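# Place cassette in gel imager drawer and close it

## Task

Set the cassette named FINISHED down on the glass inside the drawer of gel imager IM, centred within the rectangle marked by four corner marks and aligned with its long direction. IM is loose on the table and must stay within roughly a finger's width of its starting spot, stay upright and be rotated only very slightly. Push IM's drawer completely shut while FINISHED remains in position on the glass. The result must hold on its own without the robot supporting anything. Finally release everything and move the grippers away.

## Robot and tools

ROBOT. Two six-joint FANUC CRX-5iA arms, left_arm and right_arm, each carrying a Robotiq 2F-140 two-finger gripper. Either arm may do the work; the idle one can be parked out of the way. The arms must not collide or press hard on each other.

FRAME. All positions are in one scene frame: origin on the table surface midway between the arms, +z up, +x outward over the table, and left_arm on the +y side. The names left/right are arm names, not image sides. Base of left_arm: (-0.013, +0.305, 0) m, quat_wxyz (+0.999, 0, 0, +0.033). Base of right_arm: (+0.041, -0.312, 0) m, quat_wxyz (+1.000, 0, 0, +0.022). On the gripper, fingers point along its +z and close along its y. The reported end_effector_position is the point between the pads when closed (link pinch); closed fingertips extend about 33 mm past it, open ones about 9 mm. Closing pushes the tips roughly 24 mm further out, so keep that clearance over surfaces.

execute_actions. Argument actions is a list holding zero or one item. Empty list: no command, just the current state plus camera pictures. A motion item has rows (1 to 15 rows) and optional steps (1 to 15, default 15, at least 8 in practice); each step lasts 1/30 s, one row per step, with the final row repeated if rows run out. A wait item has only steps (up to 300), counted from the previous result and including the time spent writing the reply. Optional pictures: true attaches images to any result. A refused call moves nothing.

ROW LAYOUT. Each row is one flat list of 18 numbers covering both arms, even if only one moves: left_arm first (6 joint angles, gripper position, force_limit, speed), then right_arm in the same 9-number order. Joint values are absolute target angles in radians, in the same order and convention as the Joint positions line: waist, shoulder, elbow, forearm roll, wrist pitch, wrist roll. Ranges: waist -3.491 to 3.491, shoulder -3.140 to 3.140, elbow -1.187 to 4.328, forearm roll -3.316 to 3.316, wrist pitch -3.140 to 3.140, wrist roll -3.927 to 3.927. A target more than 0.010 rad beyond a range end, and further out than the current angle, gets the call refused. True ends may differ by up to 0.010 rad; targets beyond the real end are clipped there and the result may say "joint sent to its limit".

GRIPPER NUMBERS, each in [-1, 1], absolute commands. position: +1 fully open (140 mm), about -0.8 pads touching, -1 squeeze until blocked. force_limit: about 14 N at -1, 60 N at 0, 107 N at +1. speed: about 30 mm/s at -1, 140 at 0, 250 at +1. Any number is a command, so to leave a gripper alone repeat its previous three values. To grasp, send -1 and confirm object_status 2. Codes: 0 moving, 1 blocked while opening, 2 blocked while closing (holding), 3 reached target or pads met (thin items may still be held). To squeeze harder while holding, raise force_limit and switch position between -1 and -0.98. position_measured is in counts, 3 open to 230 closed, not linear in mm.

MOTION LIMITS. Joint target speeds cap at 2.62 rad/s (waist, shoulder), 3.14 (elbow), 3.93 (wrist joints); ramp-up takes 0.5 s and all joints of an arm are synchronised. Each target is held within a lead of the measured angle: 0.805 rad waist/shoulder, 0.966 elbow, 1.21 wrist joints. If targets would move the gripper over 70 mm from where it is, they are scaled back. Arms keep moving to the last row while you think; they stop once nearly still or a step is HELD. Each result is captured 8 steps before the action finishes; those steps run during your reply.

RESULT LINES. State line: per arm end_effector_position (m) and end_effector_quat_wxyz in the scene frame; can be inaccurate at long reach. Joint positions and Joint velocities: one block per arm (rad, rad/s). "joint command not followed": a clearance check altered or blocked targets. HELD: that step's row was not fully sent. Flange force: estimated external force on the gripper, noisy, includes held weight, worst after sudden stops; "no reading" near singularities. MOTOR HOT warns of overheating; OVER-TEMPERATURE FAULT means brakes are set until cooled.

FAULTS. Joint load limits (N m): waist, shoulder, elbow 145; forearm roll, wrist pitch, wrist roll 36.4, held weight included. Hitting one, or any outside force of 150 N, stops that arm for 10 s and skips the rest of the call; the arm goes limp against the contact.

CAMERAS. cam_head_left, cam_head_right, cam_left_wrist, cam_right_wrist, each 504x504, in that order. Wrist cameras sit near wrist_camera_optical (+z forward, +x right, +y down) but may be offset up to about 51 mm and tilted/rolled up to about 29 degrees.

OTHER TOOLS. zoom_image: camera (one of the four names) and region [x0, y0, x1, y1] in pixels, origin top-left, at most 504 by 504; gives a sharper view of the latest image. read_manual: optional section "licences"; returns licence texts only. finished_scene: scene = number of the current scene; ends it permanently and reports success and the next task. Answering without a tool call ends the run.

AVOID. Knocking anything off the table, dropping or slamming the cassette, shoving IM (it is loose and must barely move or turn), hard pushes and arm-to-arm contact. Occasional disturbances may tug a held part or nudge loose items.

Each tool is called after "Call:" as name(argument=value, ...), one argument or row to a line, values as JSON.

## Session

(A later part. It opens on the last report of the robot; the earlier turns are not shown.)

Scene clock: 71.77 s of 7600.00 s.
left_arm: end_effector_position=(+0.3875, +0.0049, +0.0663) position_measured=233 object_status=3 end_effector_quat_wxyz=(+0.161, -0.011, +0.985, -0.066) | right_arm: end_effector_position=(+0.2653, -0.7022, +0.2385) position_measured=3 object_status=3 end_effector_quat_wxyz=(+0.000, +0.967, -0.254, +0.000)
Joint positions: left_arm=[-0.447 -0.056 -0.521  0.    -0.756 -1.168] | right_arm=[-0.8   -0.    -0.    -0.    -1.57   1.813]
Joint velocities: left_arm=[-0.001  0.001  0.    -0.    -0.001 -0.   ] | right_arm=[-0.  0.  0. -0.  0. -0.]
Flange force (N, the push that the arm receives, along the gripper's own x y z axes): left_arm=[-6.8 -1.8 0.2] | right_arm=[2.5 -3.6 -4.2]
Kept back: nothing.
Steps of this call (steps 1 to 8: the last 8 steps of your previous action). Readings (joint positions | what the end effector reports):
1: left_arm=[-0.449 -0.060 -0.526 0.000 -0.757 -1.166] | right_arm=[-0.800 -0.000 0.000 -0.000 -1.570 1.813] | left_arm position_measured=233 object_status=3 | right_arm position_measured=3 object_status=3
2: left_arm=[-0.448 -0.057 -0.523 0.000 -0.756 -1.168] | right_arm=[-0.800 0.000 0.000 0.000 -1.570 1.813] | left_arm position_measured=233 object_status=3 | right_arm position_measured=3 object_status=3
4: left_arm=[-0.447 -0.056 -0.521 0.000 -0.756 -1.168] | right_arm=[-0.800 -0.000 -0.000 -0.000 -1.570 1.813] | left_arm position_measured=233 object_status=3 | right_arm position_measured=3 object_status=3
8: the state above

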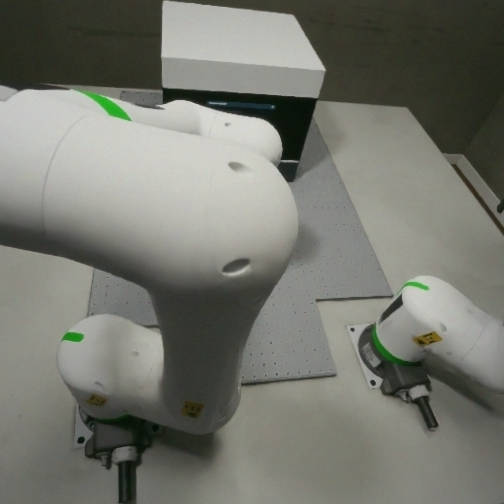

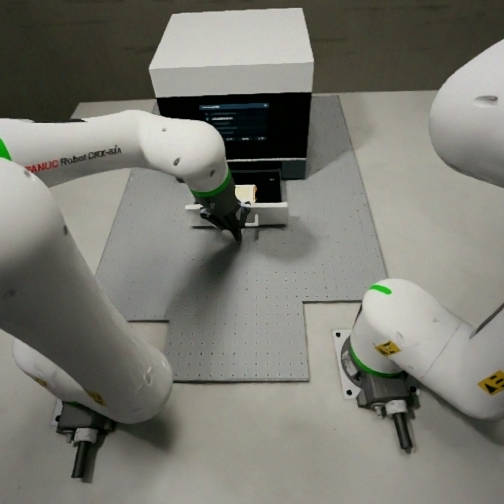

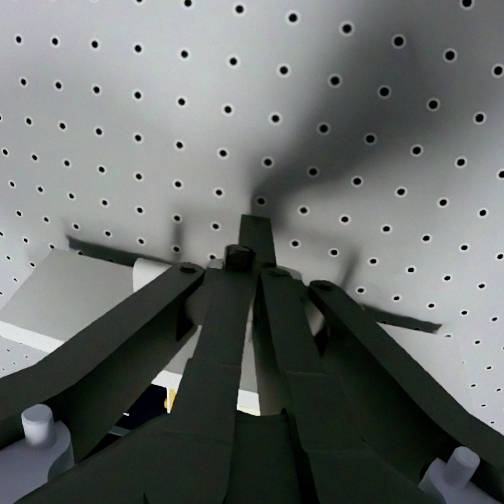

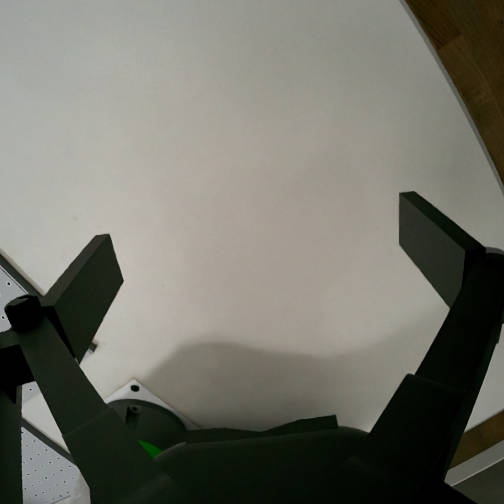

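Call:
execute_actions(
  actions=[
    {"rows": [[-0.44638,-0.05368,-0.51931,0,-0.75609,-1.16904,-1,0,0.5,-0.8,0,0,0,-1.57,1.813,1,0,0],[-0.44519,-0.05054,-0.51643,0,-0.75584,-1.17029,-1,0,0.5,-0.8,0,0,0,-1.57,1.813,1,0,0],[-0.44319,-0.04531,-0.51163,0,-0.75541,-1.17238,-1,0,0.5,-0.8,0,0,0,-1.57,1.813,1,0,0],[-0.44056,-0.03841,-0.50529,0,-0.75485,-1.17513,-1,0,0.5,-0.8,0,0,0,-1.57,1.813,1,0,0],[-0.43721,-0.02962,-0.49722,0,-0.75413,-1.17862,-1,0,0.5,-0.8,0,0,0,-1.57,1.813,1,0,0],[-0.43385,-0.01935,-0.48671,0,-0.75437,-1.18214,-1,0,0.5,-0.8,0,0,0,-1.57,1.813,1,0,0],[-0.43048,-0.00908,-0.47621,0,-0.75461,-1.18566,-1,0,0.5,-0.8,0,0,0,-1.57,1.813,1,0,0],[-0.42712,0.00118,-0.46570,0,-0.75484,-1.18919,-1,0,0.5,-0.8,0,0,0,-1.57,1.813,1,0,0],[-0.42375,0.01145,-0.45519,0,-0.75508,-1.19271,-1,0,0.5,-0.8,0,0,0,-1.57,1.813,1,0,0],[-0.42038,0.02172,-0.44469,0,-0.75532,-1.19623,-1,0,0.5,-0.8,0,0,0,-1.57,1.813,1,0,0],[-0.41702,0.03199,-0.43418,0,-0.75556,-1.19975,-1,0,0.5,-0.8,0,0,0,-1.57,1.813,1,0,0],[-0.41365,0.04226,-0.42367,0,-0.75580,-1.20327,-1,0,0.5,-0.8,0,0,0,-1.57,1.813,1,0,0],[-0.41029,0.05253,-0.41317,0,-0.75603,-1.20680,-1,0,0.5,-0.8,0,0,0,-1.57,1.813,1,0,0],[-0.40692,0.06280,-0.40266,0,-0.75627,-1.21032,-1,0,0.5,-0.8,0,0,0,-1.57,1.813,1,0,0],[-0.40356,0.07307,-0.39216,0,-0.75651,-1.21384,-1,0,0.5,-0.8,0,0,0,-1.57,1.813,1,0,0]], "steps": 15},
  ],
)

Call:
execute_actions(
  actions=[
    {"rows": [[-0.40071,0.08319,-0.38070,0,-0.75784,-1.21683,-1,0,0.5,-0.8,0,0,0,-1.57,1.813,1,0,0],[-0.39787,0.09332,-0.36924,0,-0.75917,-1.21981,-1,0,0.5,-0.8,0,0,0,-1.57,1.813,1,0,0],[-0.39503,0.10345,-0.35778,0,-0.76050,-1.22280,-1,0,0.5,-0.8,0,0,0,-1.57,1.813,1,0,0],[-0.39219,0.11358,-0.34632,0,-0.76183,-1.22579,-1,0,0.5,-0.8,0,0,0,-1.57,1.813,1,0,0],[-0.38934,0.12371,-0.33486,0,-0.76315,-1.22878,-1,0,0.5,-0.8,0,0,0,-1.57,1.813,1,0,0],[-0.38650,0.13384,-0.32340,0,-0.76448,-1.23176,-1,0,0.5,-0.8,0,0,0,-1.57,1.813,1,0,0],[-0.38366,0.14397,-0.31194,0,-0.76581,-1.23475,-1,0,0.5,-0.8,0,0,0,-1.57,1.813,1,0,0],[-0.38081,0.15410,-0.30049,0,-0.76714,-1.23774,-1,0,0.5,-0.8,0,0,0,-1.57,1.813,1,0,0],[-0.37797,0.16423,-0.28903,0,-0.76847,-1.24072,-1,0,0.5,-0.8,0,0,0,-1.57,1.813,1,0,0],[-0.37513,0.17436,-0.27757,0,-0.76980,-1.24371,-1,0,0.5,-0.8,0,0,0,-1.57,1.813,1,0,0],[-0.37270,0.18446,-0.26510,0,-0.77217,-1.24626,-1,0,0.5,-0.8,0,0,0,-1.57,1.813,1,0,0],[-0.37028,0.19455,-0.25264,0,-0.77454,-1.24882,-1,0,0.5,-0.8,0,0,0,-1.57,1.813,1,0,0],[-0.36785,0.20464,-0.24018,0,-0.77691,-1.25137,-1,0,0.5,-0.8,0,0,0,-1.57,1.813,1,0,0],[-0.36543,0.21474,-0.22771,0,-0.77928,-1.25392,-1,0,0.5,-0.8,0,0,0,-1.57,1.813,1,0,0],[-0.36300,0.22483,-0.21525,0,-0.78165,-1.25648,-1,0,0.5,-0.8,0,0,0,-1.57,1.813,1,0,0]], "steps": 15},
  ],
)

Call:
execute_actions(
  actions=[
    {"rows": [[-0.36082,0.23392,-0.20403,0,-0.78378,-1.25877,-1,0,0.5,-0.8,0,0,0,-1.57,1.813,1,0,0],[-0.35863,0.24300,-0.19281,0,-0.78592,-1.26107,-1,0,0.5,-0.8,0,0,0,-1.57,1.813,1,0,0],[-0.35669,0.25107,-0.18284,0,-0.78781,-1.26311,-1,0,0.5,-0.8,0,0,0,-1.57,1.813,1,0,0],[-0.35499,0.25814,-0.17412,0,-0.78947,-1.26490,-1,0,0.5,-0.8,0,0,0,-1.57,1.813,1,0,0],[-0.35330,0.26521,-0.16539,0,-0.79113,-1.26669,-1,0,0.5,-0.8,0,0,0,-1.57,1.813,1,0,0],[-0.35184,0.27126,-0.15791,0,-0.79256,-1.26822,-1,0,0.5,-0.8,0,0,0,-1.57,1.813,1,0,0],[-0.35066,0.27632,-0.15157,0,-0.79384,-1.26946,-1,0,0.5,-0.8,0,0,0,-1.57,1.813,1,0,0],[-0.34983,0.28040,-0.14613,0,-0.79520,-1.27034,-1,0,0.5,-0.8,0,0,0,-1.57,1.813,1,0,0],[-0.34920,0.28346,-0.14205,0,-0.79622,-1.27100,-1,0,0.5,-0.8,0,0,0,-1.57,1.813,1,0,0],[-0.34878,0.28550,-0.13933,0,-0.79690,-1.27144,-1,0,0.5,-0.8,0,0,0,-1.57,1.813,1,0,0]], "steps": 12},
  ],
)

Call:
execute_actions(
  actions=[
    {"steps": 11},
  ],
  pictures=true,
)

Call:
zoom_image(
  camera="cam_head_right",
  region=[240, 140, 330, 210],
)

Scene clock: 75.27 s of 7600.00 s.
left_arm: end_effector_position=(+0.4006, +0.0052, +0.0660) position_measured=233 object_status=3 end_effector_quat_wxyz=(+0.161, -0.010, +0.985, -0.064) | right_arm: end_effector_position=(+0.2653, -0.7022, +0.2385) position_measured=3 object_status=3 end_effector_quat_wxyz=(+0.000, +0.967, -0.254, +0.000)
Joint positions: left_arm=[-0.437 -0.028 -0.495  0.    -0.755 -1.179] | right_arm=[-0.8    0.     0.     0.    -1.57   1.813]
Joint velocities: left_arm=[ 0.089  0.256  0.255  0.     0.011 -0.091] | right_arm=[-0.    -0.    -0.     0.    -0.    -0.001]
Flange force (N, the push that the arm receives, along the gripper's own x y z axes): left_arm=[0.0 -0.1 -2.6] | right_arm=[2.6 -1.3 -4.5]
Steps of this call (steps 1 to 15: the robot went on to your last target; steps 16 to 90: nothing new was sent; then 0.27 s passed at rest; steps 91 to 97: the first 7 steps of this action). Readings (joint positions | what the end effector reports):
91: left_arm=[-0.447 -0.056 -0.521 0.000 -0.756 -1.168] | right_arm=[-0.800 -0.000 -0.000 -0.000 -1.570 1.813] | left_arm position_measured=233 object_status=3 | right_arm position_measured=3 object_status=3
92: left_arm=[-0.447 -0.054 -0.520 0.000 -0.756 -1.169] | right_arm=[-0.800 -0.000 0.000 0.000 -1.570 1.813] | left_arm position_measured=233 object_status=3 | right_arm position_measured=3 object_status=3
94: left_arm=[-0.444 -0.048 -0.514 0.000 -0.756 -1.171] | right_arm=[-0.800 -0.000 0.000 -0.000 -1.570 1.813] | left_arm position_measured=233 object_status=3 | right_arm position_measured=3 object_status=3
97: the state above

Scene clock: 75.77 s of 7600.00 s.
left_arm: end_effector_position=(+0.4746, +0.0048, +0.0665) position_measured=233 object_status=3 end_effector_quat_wxyz=(+0.164, -0.009, +0.985, -0.057) | right_arm: end_effector_position=(+0.2653, -0.7022, +0.2385) position_measured=3 object_status=3 end_effector_quat_wxyz=(+0.000, +0.967, -0.254, +0.000)
Joint positions: left_arm=[-0.39   0.123 -0.336  0.    -0.763 -1.228] | right_arm=[-0.8   -0.     0.    -0.    -1.57   1.813]
Joint velocities: left_arm=[ 0.084  0.299  0.338  0.    -0.039 -0.088] | right_arm=[ 0.  0.  0. -0.  0.  0.]
Flange force (N, the push that the arm receives, along the gripper's own x y z axes): left_arm=[-2.8 0.3 1.7] | right_arm=[3.8 -1.0 -4.9]
Steps of this call (steps 1 to 8: the last 8 steps of your previous action; steps 9 to 15: the first 7 steps of this action). Readings (joint positions | what the end effector reports):
9: left_arm=[-0.407 0.062 -0.404 0.000 -0.756 -1.210] | right_arm=[-0.800 -0.000 -0.000 -0.000 -1.570 1.813] | left_arm position_measured=233 object_status=3 | right_arm position_measured=3 object_status=3
10: left_arm=[-0.404 0.072 -0.393 0.000 -0.756 -1.213] | right_arm=[-0.800 -0.000 0.000 -0.000 -1.570 1.813] | left_arm position_measured=233 object_status=3 | right_arm position_measured=3 object_status=3
12: left_arm=[-0.398 0.092 -0.370 0.000 -0.759 -1.219] | right_arm=[-0.800 -0.000 0.000 -0.000 -1.570 1.813] | left_arm position_measured=233 object_status=3 | right_arm position_measured=3 object_status=3
15: the state above

Scene clock: 76.17 s of 7600.00 s.
left_arm: end_effector_position=(+0.5337, +0.0049, +0.0664) position_measured=233 object_status=3 end_effector_quat_wxyz=(+0.166, -0.009, +0.985, -0.052) | right_arm: end_effector_position=(+0.2653, -0.7022, +0.2385) position_measured=3 object_status=3 end_effector_quat_wxyz=(+0.000, +0.967, -0.254, +0.000)
Joint positions: left_arm=[-0.359  0.242 -0.194  0.    -0.786 -1.261] | right_arm=[-0.8   -0.     0.    -0.    -1.57   1.813]
Joint velocities: left_arm=[ 0.062  0.262  0.324 -0.    -0.061 -0.066] | right_arm=[-0.    -0.001  0.    -0.    -0.     0.001]
Flange force (N, the push that the arm receives, along the gripper's own x y z axes): left_arm=[-10.5 -7.9 4.9] | right_arm=[2.2 -1.3 -3.9]
Steps of this call (steps 1 to 8: the last 8 steps of your previous action; steps 9 to 12: the first 4 steps of this action). Readings (joint positions | what the end effector reports):
9: left_arm=[-0.366 0.214 -0.229 0.000 -0.779 -1.254] | right_arm=[-0.800 -0.000 0.000 -0.000 -1.570 1.813] | left_arm position_measured=233 object_status=3 | right_arm position_measured=3 object_status=3
10: left_arm=[-0.363 0.223 -0.217 0.000 -0.781 -1.256] | right_arm=[-0.800 -0.000 0.000 -0.000 -1.570 1.813] | left_arm position_measured=233 object_status=3 | right_arm position_measured=3 object_status=3
12: the state above

Scene clock: 76.53 s of 7600.00 s.
left_arm: end_effector_position=(+0.5551, +0.0050, +0.0662) position_measured=233 object_status=3 end_effector_quat_wxyz=(+0.166, -0.008, +0.985, -0.050) | right_arm: end_effector_position=(+0.2653, -0.7022, +0.2385) position_measured=3 object_status=3 end_effector_quat_wxyz=(+0.000, +0.967, -0.254, +0.000)
Joint positions: left_arm=[-0.349  0.285 -0.139  0.    -0.797 -1.271] | right_arm=[-0.8   -0.     0.    -0.    -1.57   1.813]
Joint velocities: left_arm=[ 0.    -0.     0.001 -0.     0.001 -0.   ] | right_arm=[ 0. -0.  0.  0.  0.  0.]
Flange force (N, the push that the arm receives, along the gripper's own x y z axes): left_arm=[-8.4 -3.4 2.0] | right_arm=[2.7 -1.2 -4.2]
Kept back: nothing.
Steps of this call (steps 1 to 8: the last 8 steps of your previous action; steps 9 to 11: the robot went on to your last target). Readings (joint positions | what the end effector reports):
1: left_arm=[-0.357 0.251 -0.183 0.000 -0.788 -1.263] | right_arm=[-0.800 -0.000 0.000 -0.000 -1.570 1.813] | left_arm position_measured=233 object_status=3 | right_arm position_measured=3 object_status=3
2: left_arm=[-0.355 0.258 -0.174 0.000 -0.789 -1.265] | right_arm=[-0.800 -0.000 0.000 0.000 -1.570 1.813] | left_arm position_measured=233 object_status=3 | right_arm position_measured=3 object_status=3
4: left_arm=[-0.352 0.272 -0.157 0.000 -0.793 -1.268] | right_arm=[-0.800 -0.000 0.000 0.000 -1.570 1.813] | left_arm position_measured=233 object_status=3 | right_arm position_measured=3 object_status=3
8: left_arm=[-0.349 0.285 -0.140 0.000 -0.797 -1.271] | right_arm=[-0.800 -0.000 0.000 -0.000 -1.570 1.813] | left_arm position_measured=233 object_status=3 | right_arm position_measured=3 object_status=3
11: the state above

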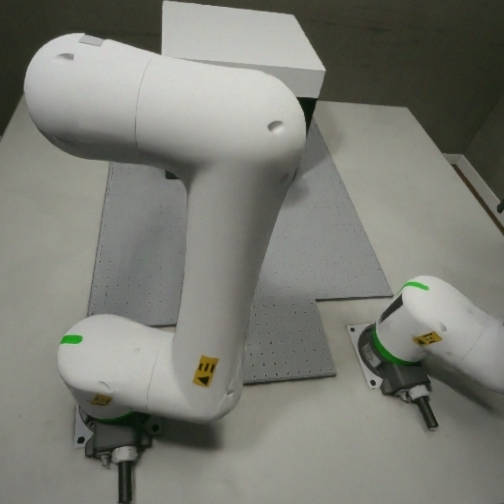

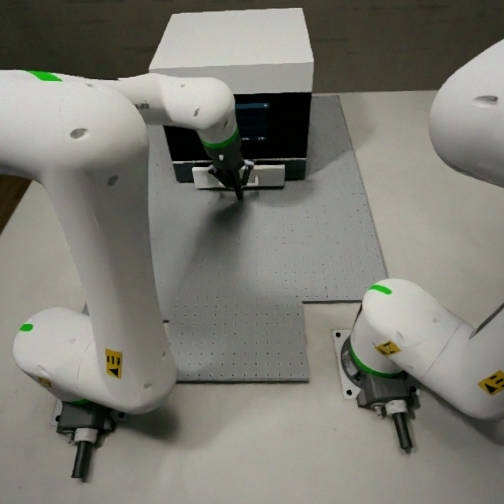

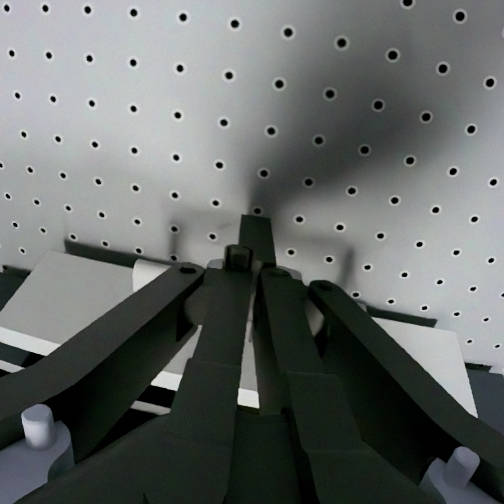

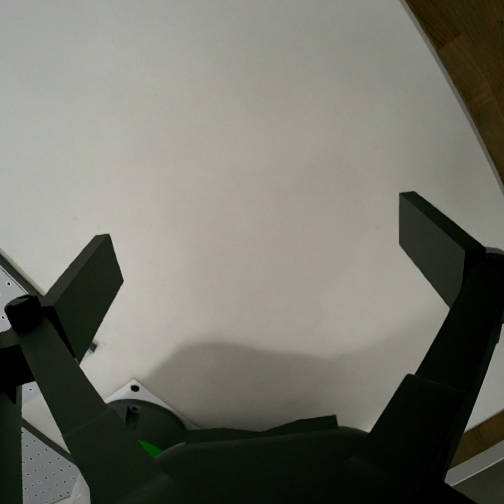

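Region (240, 140, 330, 210) of cam_head_right's 504x504 image, scaled by 5.600, with more detail than that image has.

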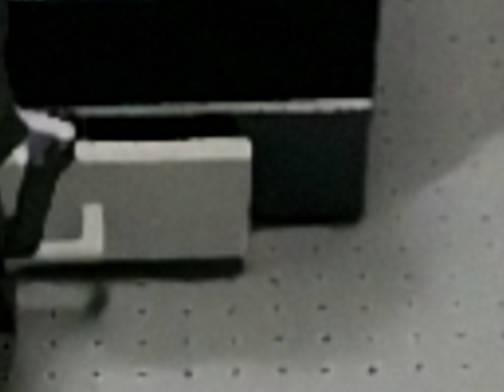

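Call:
execute_actions(
  actions=[
    {"rows": [[-0.34836,0.28754,-0.13661,0,-0.79758,-1.27188,-1,0,0.5,-0.8,0,0,0,-1.57,1.813,1,0,0],[-0.34774,0.29059,-0.13253,0,-0.79860,-1.27254,-1,0,0.5,-0.8,0,0,0,-1.57,1.813,1,0,0],[-0.34711,0.29365,-0.12846,0,-0.79962,-1.27320,-1,0,0.5,-0.8,0,0,0,-1.57,1.813,1,0,0],[-0.34648,0.29671,-0.12438,0,-0.80064,-1.27386,-1,0,0.5,-0.8,0,0,0,-1.57,1.813,1,0,0],[-0.34585,0.29977,-0.12030,0,-0.80166,-1.27452,-1,0,0.5,-0.8,0,0,0,-1.57,1.813,1,0,0],[-0.34523,0.30283,-0.11622,0,-0.80268,-1.27519,-1,0,0.5,-0.8,0,0,0,-1.57,1.813,1,0,0],[-0.34460,0.30589,-0.11214,0,-0.80370,-1.27585,-1,0,0.5,-0.8,0,0,0,-1.57,1.813,1,0,0],[-0.34418,0.30793,-0.10942,0,-0.80438,-1.27629,-1,0,0.5,-0.8,0,0,0,-1.57,1.813,1,0,0]], "steps": 10},
  ],
)

Call:
execute_actions(
  actions=[
    {"steps": 11},
  ],
  pictures=true,
)

Call:
zoom_image(
  camera="cam_head_right",
  region=[240, 140, 330, 210],
)

Scene clock: 77.23 s of 7600.00 s.
left_arm: end_effector_position=(+0.5558, +0.0050, +0.0662) position_measured=233 object_status=3 end_effector_quat_wxyz=(+0.166, -0.008, +0.985, -0.050) | right_arm: end_effector_position=(+0.2653, -0.7022, +0.2385) position_measured=3 object_status=3 end_effector_quat_wxyz=(+0.000, +0.967, -0.254, +0.000)
Joint positions: left_arm=[-0.349  0.287 -0.138 -0.    -0.797 -1.272] | right_arm=[-0.8   -0.     0.    -0.    -1.57   1.813]
Joint velocities: left_arm=[ 0.011  0.055  0.074 -0.    -0.027 -0.012] | right_arm=[-0.    -0.001 -0.     0.    -0.     0.   ]
Flange force (N, the push that the arm receives, along the gripper's own x y z axes): left_arm=[4.3 0.4 -1.8] | right_arm=[3.7 -1.3 -5.2]
Steps of this call (steps 1 to 19: the robot went on to your last target; steps 20 to 21: the first 2 steps of this action). Readings (joint positions | what the end effector reports):
20: left_arm=[-0.349 0.286 -0.139 0.000 -0.797 -1.271] | right_arm=[-0.800 -0.000 -0.000 -0.000 -1.570 1.813] | left_arm position_measured=233 object_status=3 | right_arm position_measured=3 object_status=3
21: the state above

Scene clock: 77.60 s of 7600.00 s.
left_arm: end_effector_position=(+0.5662, +0.0049, +0.0664) position_measured=233 object_status=3 end_effector_quat_wxyz=(+0.167, -0.008, +0.985, -0.049) | right_arm: end_effector_position=(+0.2653, -0.7022, +0.2385) position_measured=3 object_status=3 end_effector_quat_wxyz=(+0.000, +0.967, -0.254, +0.000)
Joint positions: left_arm=[-0.344  0.308 -0.109 -0.    -0.804 -1.276] | right_arm=[-0.8   -0.     0.    -0.    -1.57   1.813]
Joint velocities: left_arm=[ 0.     0.001  0.001 -0.    -0.    -0.   ] | right_arm=[-0.    -0.     0.001 -0.    -0.    -0.   ]
Flange force (N, the push that the arm receives, along the gripper's own x y z axes): left_arm=[-7.3 -2.7 2.5] | right_arm=[3.4 -2.3 -4.9]
Kept back: nothing.
Steps of this call (steps 1 to 8: the last 8 steps of your previous action; steps 9 to 11: the robot went on to your last target). Readings (joint positions | what the end effector reports):
1: left_arm=[-0.348 0.289 -0.134 -0.000 -0.798 -1.272] | right_arm=[-0.800 -0.000 0.000 -0.000 -1.570 1.813] | left_arm position_measured=233 object_status=3 | right_arm position_measured=3 object_status=3
2: left_arm=[-0.347 0.292 -0.131 -0.000 -0.799 -1.273] | right_arm=[-0.800 -0.000 -0.000 -0.000 -1.570 1.813] | left_arm position_measured=233 object_status=3 | right_arm position_measured=3 object_status=3
4: left_arm=[-0.346 0.298 -0.122 -0.000 -0.801 -1.274] | right_arm=[-0.800 -0.000 0.000 -0.000 -1.570 1.813] | left_arm position_measured=233 object_status=3 | right_arm position_measured=3 object_status=3
8: left_arm=[-0.344 0.308 -0.110 -0.000 -0.804 -1.276] | right_arm=[-0.800 -0.000 0.000 -0.000 -1.570 1.813] | left_arm position_measured=233 object_status=3 | right_arm position_measured=3 object_status=3
11: the state above

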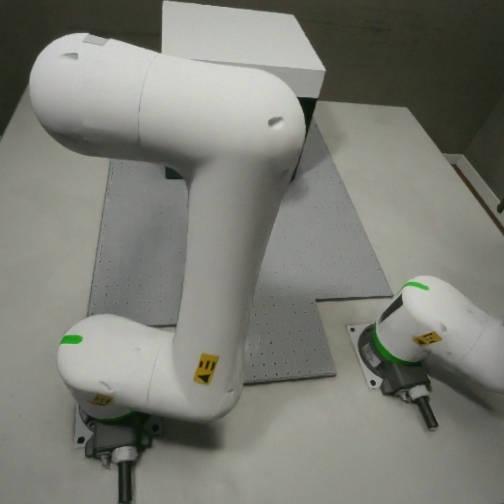

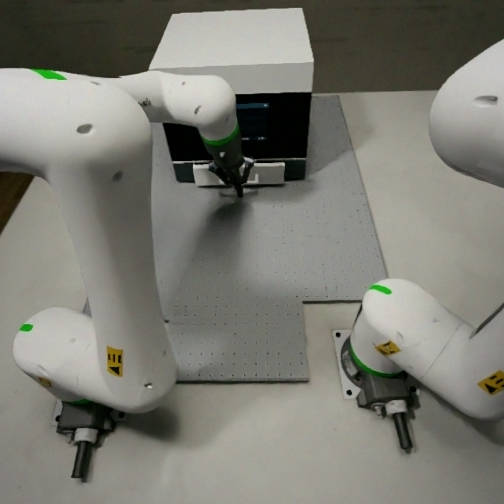

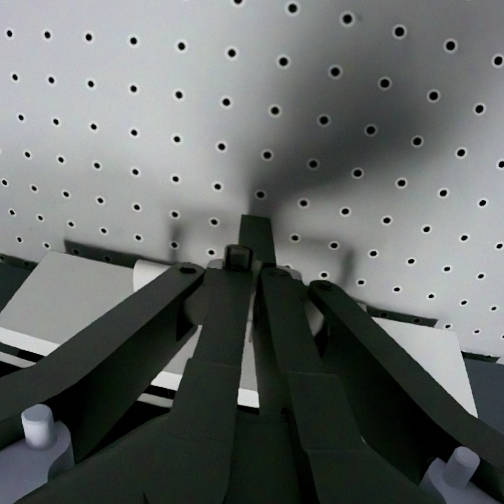

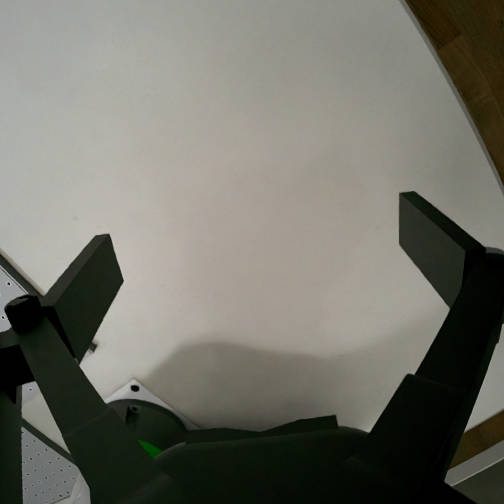

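Region (240, 140, 330, 210) of cam_head_right's 504x504 image, scaled by 5.600, with more detail than that image has.

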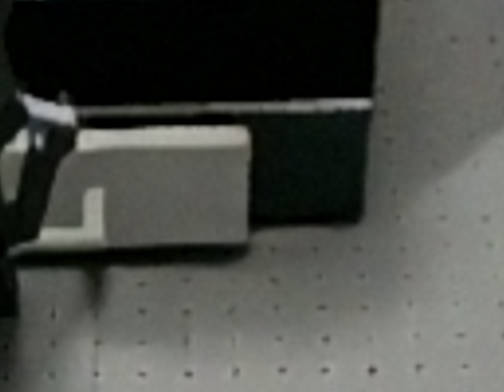

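Call:
execute_actions(
  actions=[],
)

Scene clock: 78.33 s of 7600.00 s.
left_arm: end_effector_position=(+0.5662, +0.0049, +0.0664) position_measured=233 object_status=3 end_effector_quat_wxyz=(+0.167, -0.008, +0.985, -0.049) | right_arm: end_effector_position=(+0.2653, -0.7022, +0.2385) position_measured=3 object_status=3 end_effector_quat_wxyz=(+0.000, +0.967, -0.254, +0.000)
Joint positions: left_arm=[-0.344  0.308 -0.109 -0.    -0.804 -1.276] | right_arm=[-0.8   -0.     0.    -0.    -1.57   1.813]
Joint velocities: left_arm=[-0.001 -0.     0.001 -0.     0.     0.   ] | right_arm=[-0. -0.  0. -0. -0. -0.]
Flange force (N, the push that the arm receives, along the gripper's own x y z axes): left_arm=[-11.7 -5.2 3.3] | right_arm=[3.6 -1.8 -6.0]
Kept back: nothing.
Steps of this call (steps 1 to 22: the robot went on to your last target). Readings (joint positions | what the end effector reports):
1: left_arm=[-0.344 0.308 -0.109 -0.000 -0.804 -1.276] | right_arm=[-0.800 -0.000 0.000 -0.000 -1.570 1.813] | left_arm position_measured=233 object_status=3 | right_arm position_measured=3 object_status=3
2: left_arm=[-0.344 0.308 -0.109 -0.000 -0.804 -1.276] | right_arm=[-0.800 -0.000 0.000 -0.000 -1.570 1.813] | left_arm position_measured=233 object_status=3 | right_arm position_measured=3 object_status=3
4: left_arm=[-0.344 0.308 -0.109 -0.000 -0.804 -1.276] | right_arm=[-0.800 -0.000 0.000 -0.000 -1.570 1.813] | left_arm position_measured=233 object_status=3 | right_arm position_measured=3 object_status=3
8: left_arm=[-0.344 0.308 -0.109 -0.000 -0.804 -1.276] | right_arm=[-0.800 -0.000 0.000 -0.000 -1.570 1.813] | left_arm position_measured=233 object_status=3 | right_arm position_measured=3 object_status=3
22: the state above

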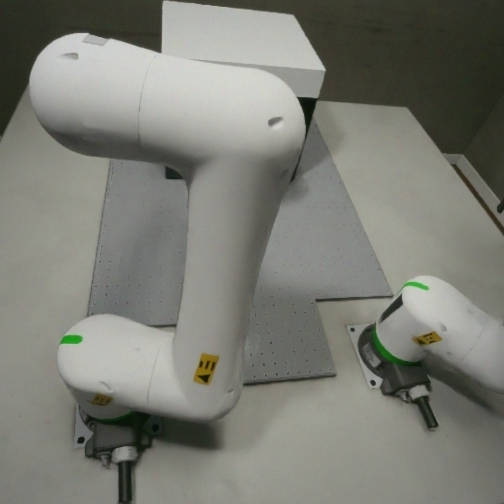

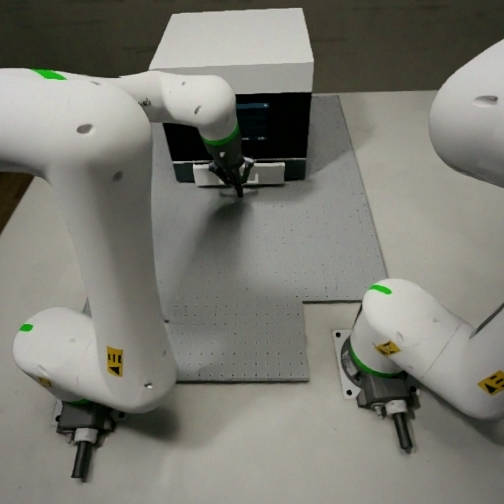

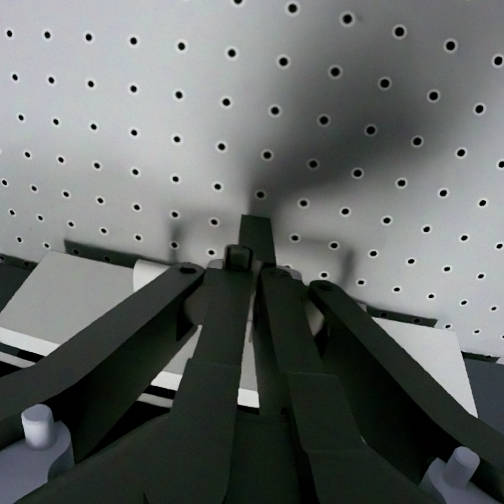

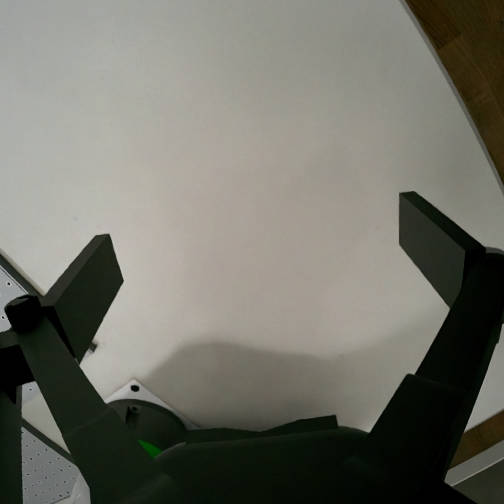

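Call:
execute_actions(
  actions=[
    {"rows": [[-0.34334,0.31201,-0.10398,0,-0.80574,-1.27717,-1,0,0.5,-0.8,0,0,0,-1.57,1.813,1,0,0]], "steps": 14},
  ],
)

Call:
execute_actions(
  actions=[
    {"rows": [[-0.34271,0.31507,-0.09990,0,-0.80676,-1.27783,-1,0,0.5,-0.8,0,0,0,-1.57,1.813,1,0,0]], "steps": 14},
  ],
  pictures=true,
)

Call:
zoom_image(
  camera="cam_head_right",
  region=[240, 140, 330, 210],
)

Scene clock: 78.93 s of 7600.00 s.
left_arm: end_effector_position=(+0.5682, +0.0049, +0.0664) position_measured=233 object_status=3 end_effector_quat_wxyz=(+0.167, -0.008, +0.985, -0.049) | right_arm: end_effector_position=(+0.2653, -0.7022, +0.2385) position_measured=3 object_status=3 end_effector_quat_wxyz=(+0.000, +0.967, -0.254, +0.000)
Joint positions: left_arm=[-0.343  0.312 -0.104 -0.    -0.806 -1.277] | right_arm=[-0.8   -0.     0.    -0.    -1.57   1.813]
Joint velocities: left_arm=[-0.    -0.001  0.001  0.    -0.    -0.   ] | right_arm=[-0. -0. -0. -0.  0. -0.]
Flange force (N, the push that the arm receives, along the gripper's own x y z axes): left_arm=[-7.1 -2.9 3.5] | right_arm=[3.4 -0.7 -4.7]
Steps of this call (steps 1 to 12: the robot went on to your last target; steps 13 to 18: the first 6 steps of this action). Readings (joint positions | what the end effector reports):
13: left_arm=[-0.344 0.308 -0.109 -0.000 -0.804 -1.276] | right_arm=[-0.800 -0.000 0.000 -0.000 -1.570 1.813] | left_arm position_measured=233 object_status=3 | right_arm position_measured=3 object_status=3
14: left_arm=[-0.344 0.310 -0.107 -0.000 -0.805 -1.277] | right_arm=[-0.800 -0.000 0.000 -0.000 -1.570 1.813] | left_arm position_measured=233 object_status=3 | right_arm position_measured=3 object_status=3
16: left_arm=[-0.343 0.312 -0.104 -0.000 -0.806 -1.277] | right_arm=[-0.800 0.000 0.000 -0.000 -1.570 1.813] | left_arm position_measured=233 object_status=3 | right_arm position_measured=3 object_status=3
18: the state above

Scene clock: 79.40 s of 7600.00 s.
left_arm: end_effector_position=(+0.5697, +0.0049, +0.0664) position_measured=233 object_status=3 end_effector_quat_wxyz=(+0.167, -0.008, +0.985, -0.049) | right_arm: end_effector_position=(+0.2653, -0.7022, +0.2385) position_measured=3 object_status=3 end_effector_quat_wxyz=(+0.000, +0.967, -0.254, +0.000)
Joint positions: left_arm=[-0.343  0.315 -0.1   -0.    -0.807 -1.278] | right_arm=[-0.8   -0.     0.    -0.    -1.57   1.813]
Joint velocities: left_arm=[-0.001 -0.001  0.    -0.    -0.001  0.001] | right_arm=[-0.     0.001  0.     0.    -0.    -0.001]
Flange force (N, the push that the arm receives, along the gripper's own x y z axes): left_arm=[-7.6 -2.5 2.0] | right_arm=[3.0 -1.6 -5.0]
Steps of this call (steps 1 to 8: the last 8 steps of your previous action; steps 9 to 14: the first 6 steps of this action). Readings (joint positions | what the end effector reports):
9: left_arm=[-0.343 0.312 -0.104 -0.000 -0.806 -1.277] | right_arm=[-0.800 -0.000 0.000 -0.000 -1.570 1.813] | left_arm position_measured=233 object_status=3 | right_arm position_measured=3 object_status=3
10: left_arm=[-0.343 0.314 -0.102 -0.000 -0.806 -1.278] | right_arm=[-0.800 -0.000 0.000 -0.000 -1.570 1.813] | left_arm position_measured=233 object_status=3 | right_arm position_measured=3 object_status=3
12: left_arm=[-0.343 0.315 -0.100 -0.000 -0.807 -1.278] | right_arm=[-0.800 -0.000 0.000 -0.000 -1.570 1.813] | left_arm position_measured=233 object_status=3 | right_arm position_measured=3 object_status=3
14: the state above

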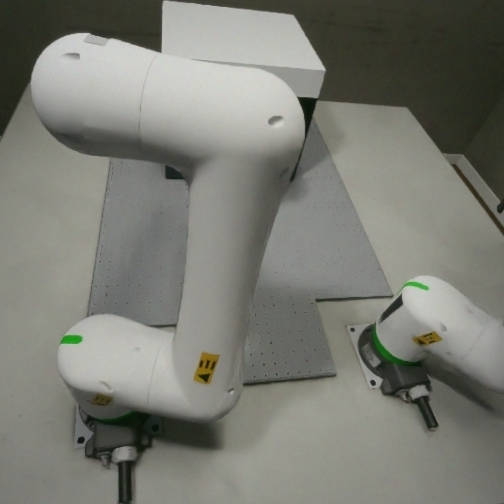

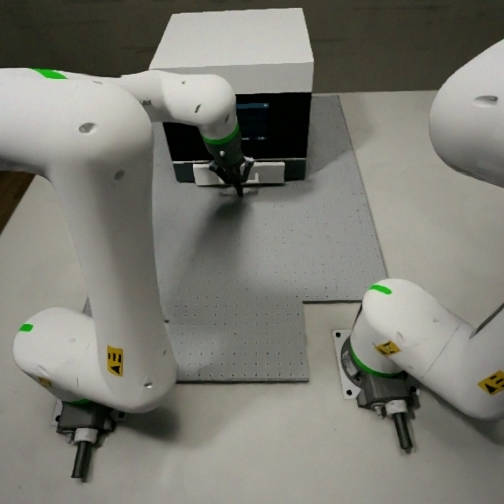

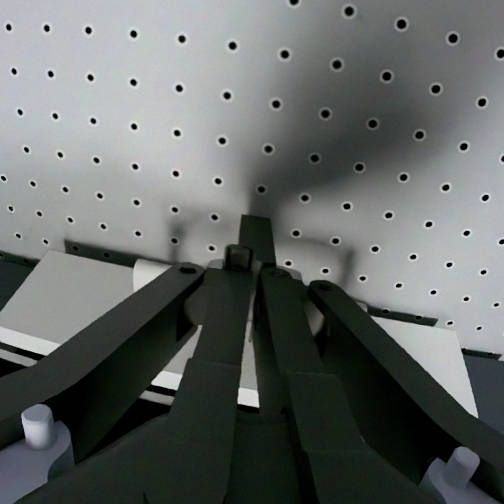

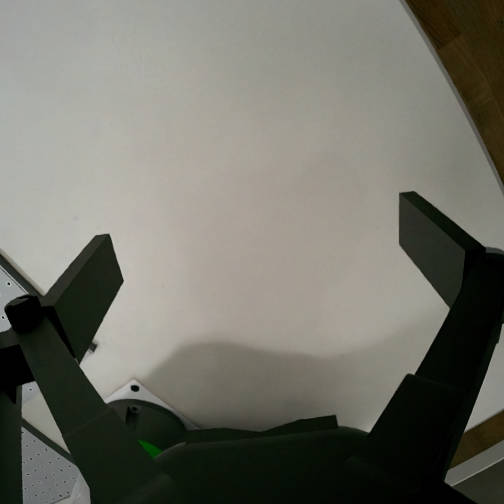

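Region (240, 140, 330, 210) of cam_head_right's 504x504 image, scaled by 5.600, with more detail than that image has.

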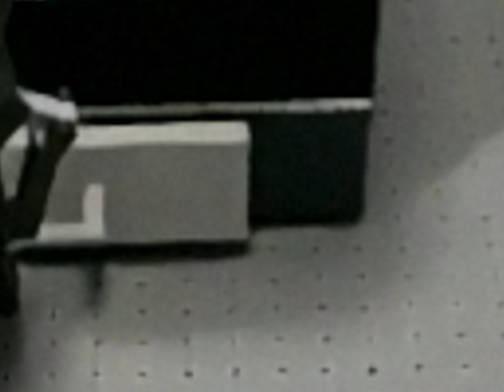

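Call:
execute_actions(
  actions=[
    {"rows": [[-0.34209,0.31813,-0.09583,0,-0.80778,-1.27849,-1,0,0.5,-0.8,0,0,0,-1.57,1.813,1,0,0]], "steps": 13},
  ],
)

Call:
execute_actions(
  actions=[
    {"rows": [[-0.34146,0.32118,-0.09175,0,-0.80880,-1.27915,-1,0,0.5,-0.8,0,0,0,-1.57,1.813,1,0,0]], "steps": 13},
  ],
)

Call:
execute_actions(
  actions=[
    {"rows": [[-0.34084,0.32424,-0.08767,0,-0.80982,-1.27981,-1,0,0.5,-0.8,0,0,0,-1.57,1.813,1,0,0]], "steps": 13},
  ],
  pictures=true,
)

Call:
zoom_image(
  camera="cam_head_right",
  region=[240, 140, 330, 210],
)

Scene clock: 80.47 s of 7600.00 s.
left_arm: end_effector_position=(+0.5712, +0.0048, +0.0664) position_measured=233 object_status=3 end_effector_quat_wxyz=(+0.167, -0.008, +0.985, -0.049) | right_arm: end_effector_position=(+0.2653, -0.7022, +0.2385) position_measured=3 object_status=3 end_effector_quat_wxyz=(+0.000, +0.967, -0.254, +0.000)
Joint positions: left_arm=[-0.342  0.318 -0.096  0.    -0.808 -1.278] | right_arm=[-0.8   -0.     0.    -0.    -1.57   1.813]
Joint velocities: left_arm=[ 0.     0.001 -0.001  0.    -0.    -0.   ] | right_arm=[ 0.     0.001 -0.     0.    -0.    -0.   ]
Flange force (N, the push that the arm receives, along the gripper's own x y z axes): left_arm=[-10.4 -6.0 2.7] | right_arm=[4.1 -0.7 -4.9]
Steps of this call (steps 1 to 8: the last 8 steps of your previous action; steps 9 to 15: the robot went on to your last target; steps 16 to 27: nothing new was sent; steps 28 to 32: the first 5 steps of this action). Readings (joint positions | what the end effector reports):
28: left_arm=[-0.343 0.315 -0.100 -0.000 -0.807 -1.278] | right_arm=[-0.800 -0.000 0.000 -0.000 -1.570 1.813] | left_arm position_measured=233 object_status=3 | right_arm position_measured=3 object_status=3
29: left_arm=[-0.343 0.317 -0.098 -0.000 -0.808 -1.278] | right_arm=[-0.800 -0.000 0.000 -0.000 -1.570 1.813] | left_arm position_measured=233 object_status=3 | right_arm position_measured=3 object_status=3
31: left_arm=[-0.342 0.318 -0.096 0.000 -0.808 -1.278] | right_arm=[-0.800 0.000 0.000 -0.000 -1.570 1.813] | left_arm position_measured=233 object_status=3 | right_arm position_measured=3 object_status=3
32: the state above

Scene clock: 80.90 s of 7600.00 s.
left_arm: end_effector_position=(+0.5728, +0.0049, +0.0665) position_measured=233 object_status=3 end_effector_quat_wxyz=(+0.167, -0.008, +0.985, -0.049) | right_arm: end_effector_position=(+0.2653, -0.7022, +0.2385) position_measured=3 object_status=3 end_effector_quat_wxyz=(+0.000, +0.967, -0.254, +0.000)
Joint positions: left_arm=[-0.341  0.321 -0.092  0.    -0.809 -1.279] | right_arm=[-0.8   -0.    -0.     0.    -1.57   1.813]
Joint velocities: left_arm=[ 0.001  0.001  0.002 -0.    -0.002 -0.001] | right_arm=[-0.     0.001 -0.001  0.     0.    -0.001]
Flange force (N, the push that the arm receives, along the gripper's own x y z axes): left_arm=[-6.2 -1.9 1.9] | right_arm=[2.2 -2.2 -5.1]
Steps of this call (steps 1 to 8: the last 8 steps of your previous action; steps 9 to 13: the first 5 steps of this action). Readings (joint positions | what the end effector reports):
9: left_arm=[-0.342 0.318 -0.096 0.000 -0.808 -1.279] | right_arm=[-0.800 -0.000 0.000 -0.000 -1.570 1.813] | left_arm position_measured=233 object_status=3 | right_arm position_measured=3 object_status=3
10: left_arm=[-0.342 0.320 -0.094 0.000 -0.808 -1.279] | right_arm=[-0.800 -0.000 0.000 -0.000 -1.570 1.813] | left_arm position_measured=233 object_status=3 | right_arm position_measured=3 object_status=3
12: left_arm=[-0.341 0.321 -0.092 0.000 -0.809 -1.279] | right_arm=[-0.800 -0.000 0.000 -0.000 -1.570 1.813] | left_arm position_measured=233 object_status=3 | right_arm position_measured=3 object_status=3
13: the state above

Scene clock: 81.33 s of 7600.00 s.
left_arm: end_effector_position=(+0.5742, +0.0048, +0.0665) position_measured=233 object_status=3 end_effector_quat_wxyz=(+0.167, -0.008, +0.985, -0.048) | right_arm: end_effector_position=(+0.2653, -0.7022, +0.2385) position_measured=3 object_status=3 end_effector_quat_wxyz=(+0.000, +0.967, -0.254, +0.000)
Joint positions: left_arm=[-0.341  0.324 -0.088  0.    -0.81  -1.28 ] | right_arm=[-0.8   -0.     0.    -0.    -1.57   1.813]
Joint velocities: left_arm=[ 0.     0.001 -0.    -0.     0.    -0.001] | right_arm=[ 0.     0.     0.001  0.     0.    -0.001]
Flange force (N, the push that the arm receives, along the gripper's own x y z axes): left_arm=[-8.5 -3.2 2.1] | right_arm=[3.0 -1.9 -5.1]
Steps of this call (steps 1 to 8: the last 8 steps of your previous action; steps 9 to 13: the first 5 steps of this action). Readings (joint positions | what the end effector reports):
9: left_arm=[-0.341 0.321 -0.092 0.000 -0.809 -1.279] | right_arm=[-0.800 -0.000 0.000 -0.000 -1.570 1.813] | left_arm position_measured=233 object_status=3 | right_arm position_measured=3 object_status=3
10: left_arm=[-0.341 0.323 -0.089 0.000 -0.810 -1.280] | right_arm=[-0.800 -0.000 0.000 -0.000 -1.570 1.813] | left_arm position_measured=233 object_status=3 | right_arm position_measured=3 object_status=3
12: left_arm=[-0.341 0.324 -0.088 0.000 -0.810 -1.280] | right_arm=[-0.800 -0.000 -0.000 0.000 -1.570 1.813] | left_arm position_measured=233 object_status=3 | right_arm position_measured=3 object_status=3
13: the state above

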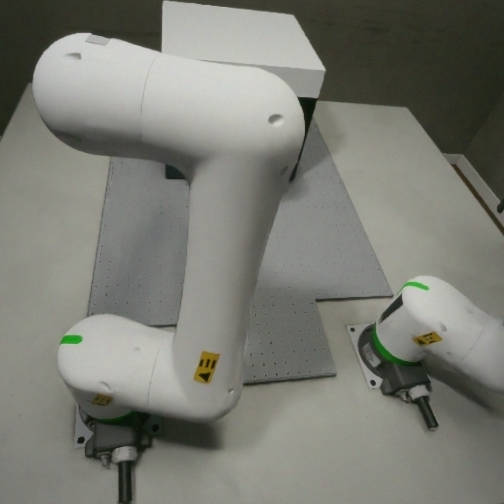

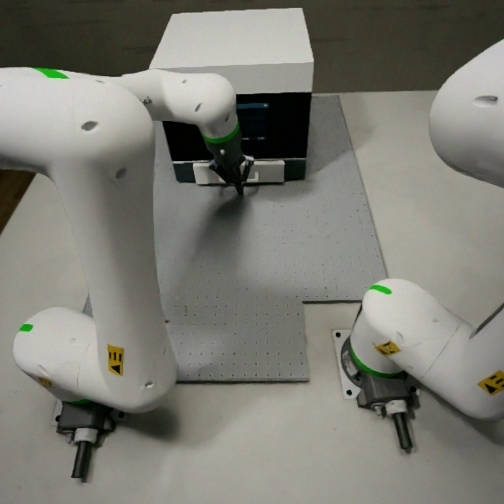

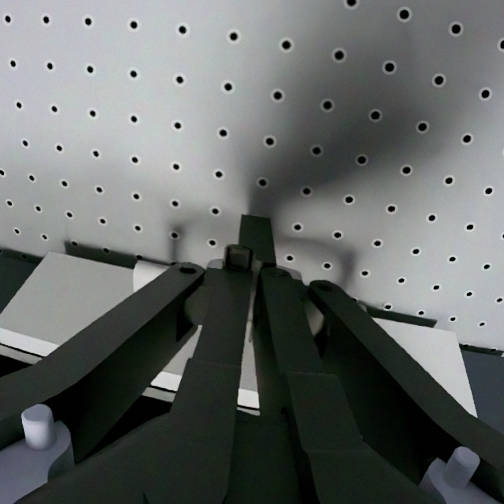

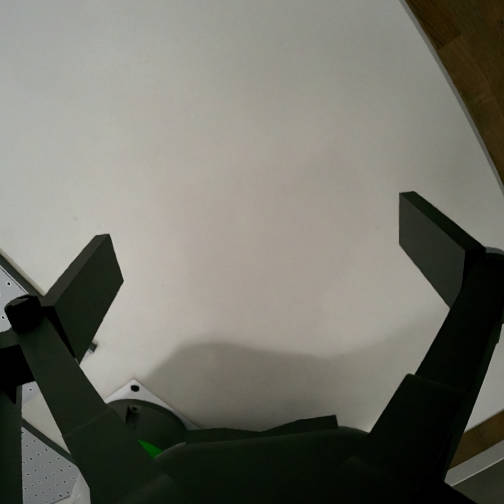

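Region (240, 140, 330, 210) of cam_head_right's 504x504 image, scaled by 5.600, with more detail than that image has.

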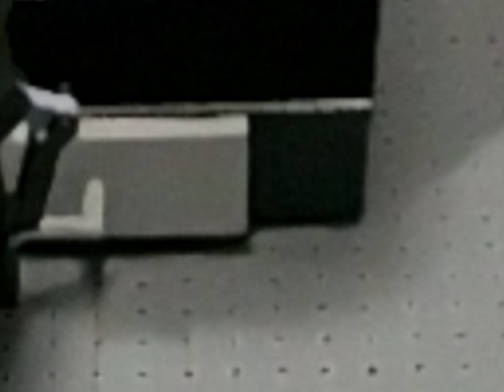

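Call:
execute_actions(
  actions=[
    {"rows": [[-0.34021,0.32730,-0.08359,0,-0.81084,-1.28047,-1,0,0.5,-0.8,0,0,0,-1.57,1.813,1,0,0]], "steps": 13},
  ],
)

Call:
execute_actions(
  actions=[
    {"rows": [[-0.33958,0.33036,-0.07951,0,-0.81186,-1.28113,-1,0,0.5,-0.8,0,0,0,-1.57,1.813,1,0,0]], "steps": 13},
  ],
  pictures=true,
)

Call:
zoom_image(
  camera="cam_head_right",
  region=[240, 140, 330, 210],
)

Scene clock: 82.00 s of 7600.00 s.
left_arm: end_effector_position=(+0.5758, +0.0048, +0.0665) position_measured=233 object_status=3 end_effector_quat_wxyz=(+0.167, -0.008, +0.985, -0.048) | right_arm: end_effector_position=(+0.2653, -0.7022, +0.2385) position_measured=3 object_status=3 end_effector_quat_wxyz=(+0.000, +0.967, -0.254, +0.000)
Joint positions: left_arm=[-0.34   0.327 -0.084  0.    -0.811 -1.28 ] | right_arm=[-0.8   -0.     0.    -0.    -1.57   1.813]
Joint velocities: left_arm=[-0.002 -0.001 -0.001 -0.    -0.001 -0.001] | right_arm=[-0.  0. -0. -0.  0.  0.]
Flange force (N, the push that the arm receives, along the gripper's own x y z axes): left_arm=[-8.7 -3.3 2.5] | right_arm=[3.2 -2.2 -5.2]
Steps of this call (steps 1 to 8: the last 8 steps of your previous action; steps 9 to 15: the robot went on to your last target; steps 16 to 20: the first 5 steps of this action). Readings (joint positions | what the end effector reports):
16: left_arm=[-0.341 0.324 -0.088 0.000 -0.810 -1.280] | right_arm=[-0.800 -0.000 0.000 -0.000 -1.570 1.813] | left_arm position_measured=233 object_status=3 | right_arm position_measured=3 object_status=3
17: left_arm=[-0.341 0.326 -0.085 0.000 -0.810 -1.280] | right_arm=[-0.800 -0.000 0.000 -0.000 -1.570 1.813] | left_arm position_measured=233 object_status=3 | right_arm position_measured=3 object_status=3
19: left_arm=[-0.340 0.327 -0.084 0.000 -0.811 -1.280] | right_arm=[-0.800 -0.000 0.000 -0.000 -1.570 1.813] | left_arm position_measured=233 object_status=3 | right_arm position_measured=3 object_status=3
20: the state above

Scene clock: 82.43 s of 7600.00 s.
left_arm: end_effector_position=(+0.5772, +0.0049, +0.0665) position_measured=233 object_status=3 end_effector_quat_wxyz=(+0.167, -0.008, +0.985, -0.048) | right_arm: end_effector_position=(+0.2653, -0.7022, +0.2385) position_measured=3 object_status=3 end_effector_quat_wxyz=(+0.000, +0.967, -0.254, +0.000)
Joint positions: left_arm=[-0.34   0.33  -0.079  0.    -0.812 -1.281] | right_arm=[-0.8   -0.     0.    -0.    -1.57   1.813]
Joint velocities: left_arm=[ 0.001  0.001  0.    -0.     0.    -0.   ] | right_arm=[0. 0. 0. 0. 0. 0.]
Flange force (N, the push that the arm receives, along the gripper's own x y z axes): left_arm=[-7.6 -3.2 3.7] | right_arm=[4.9 -0.5 -5.3]
Steps of this call (steps 1 to 8: the last 8 steps of your previous action; steps 9 to 13: the first 5 steps of this action). Readings (joint positions | what the end effector reports):
9: left_arm=[-0.340 0.327 -0.083 0.000 -0.811 -1.280] | right_arm=[-0.800 -0.000 0.000 -0.000 -1.570 1.813] | left_arm position_measured=233 object_status=3 | right_arm position_measured=3 object_status=3
10: left_arm=[-0.340 0.329 -0.081 0.000 -0.812 -1.281] | right_arm=[-0.800 -0.000 0.000 -0.000 -1.570 1.813] | left_arm position_measured=233 object_status=3 | right_arm position_measured=3 object_status=3
12: left_arm=[-0.340 0.330 -0.079 0.000 -0.812 -1.281] | right_arm=[-0.800 0.000 0.000 -0.000 -1.570 1.813] | left_arm position_measured=233 object_status=3 | right_arm position_measured=3 object_status=3
13: the state above

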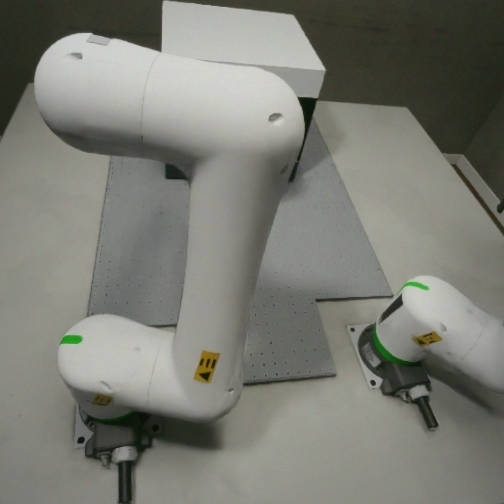

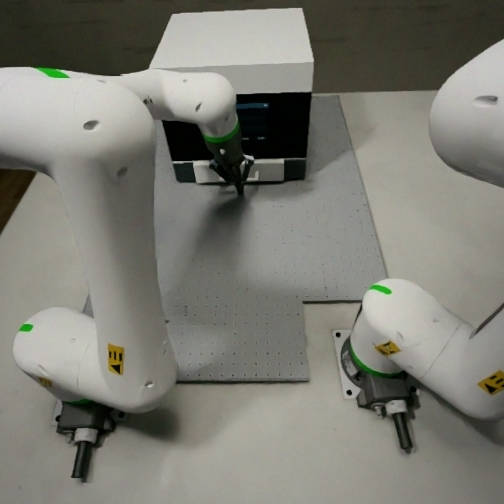

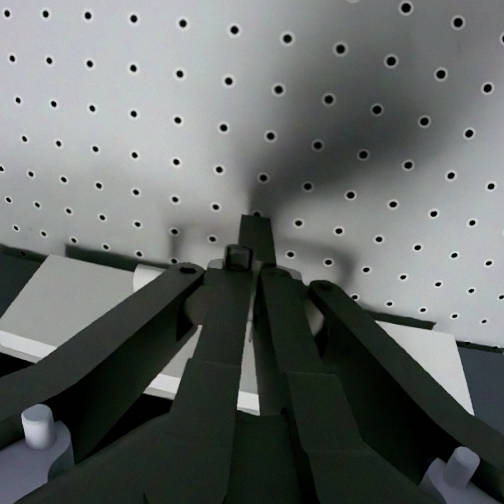

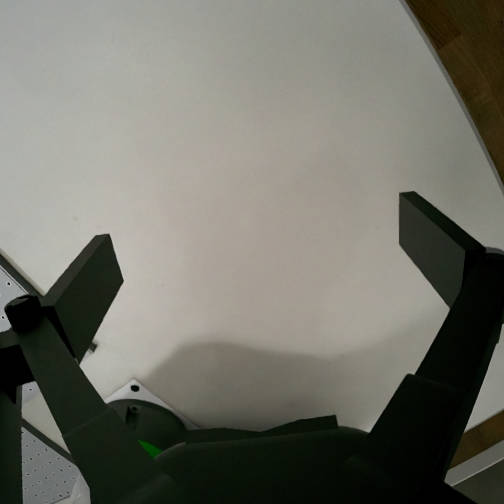

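Region (240, 140, 330, 210) of cam_head_right's 504x504 image, scaled by 5.600, with more detail than that image has.

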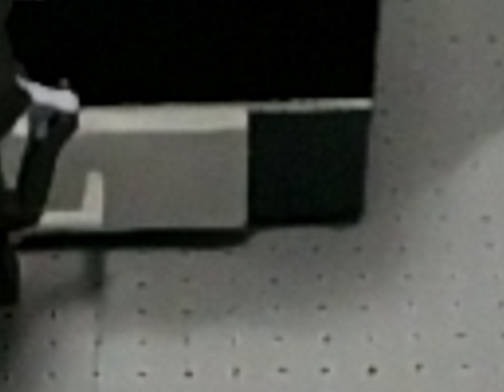

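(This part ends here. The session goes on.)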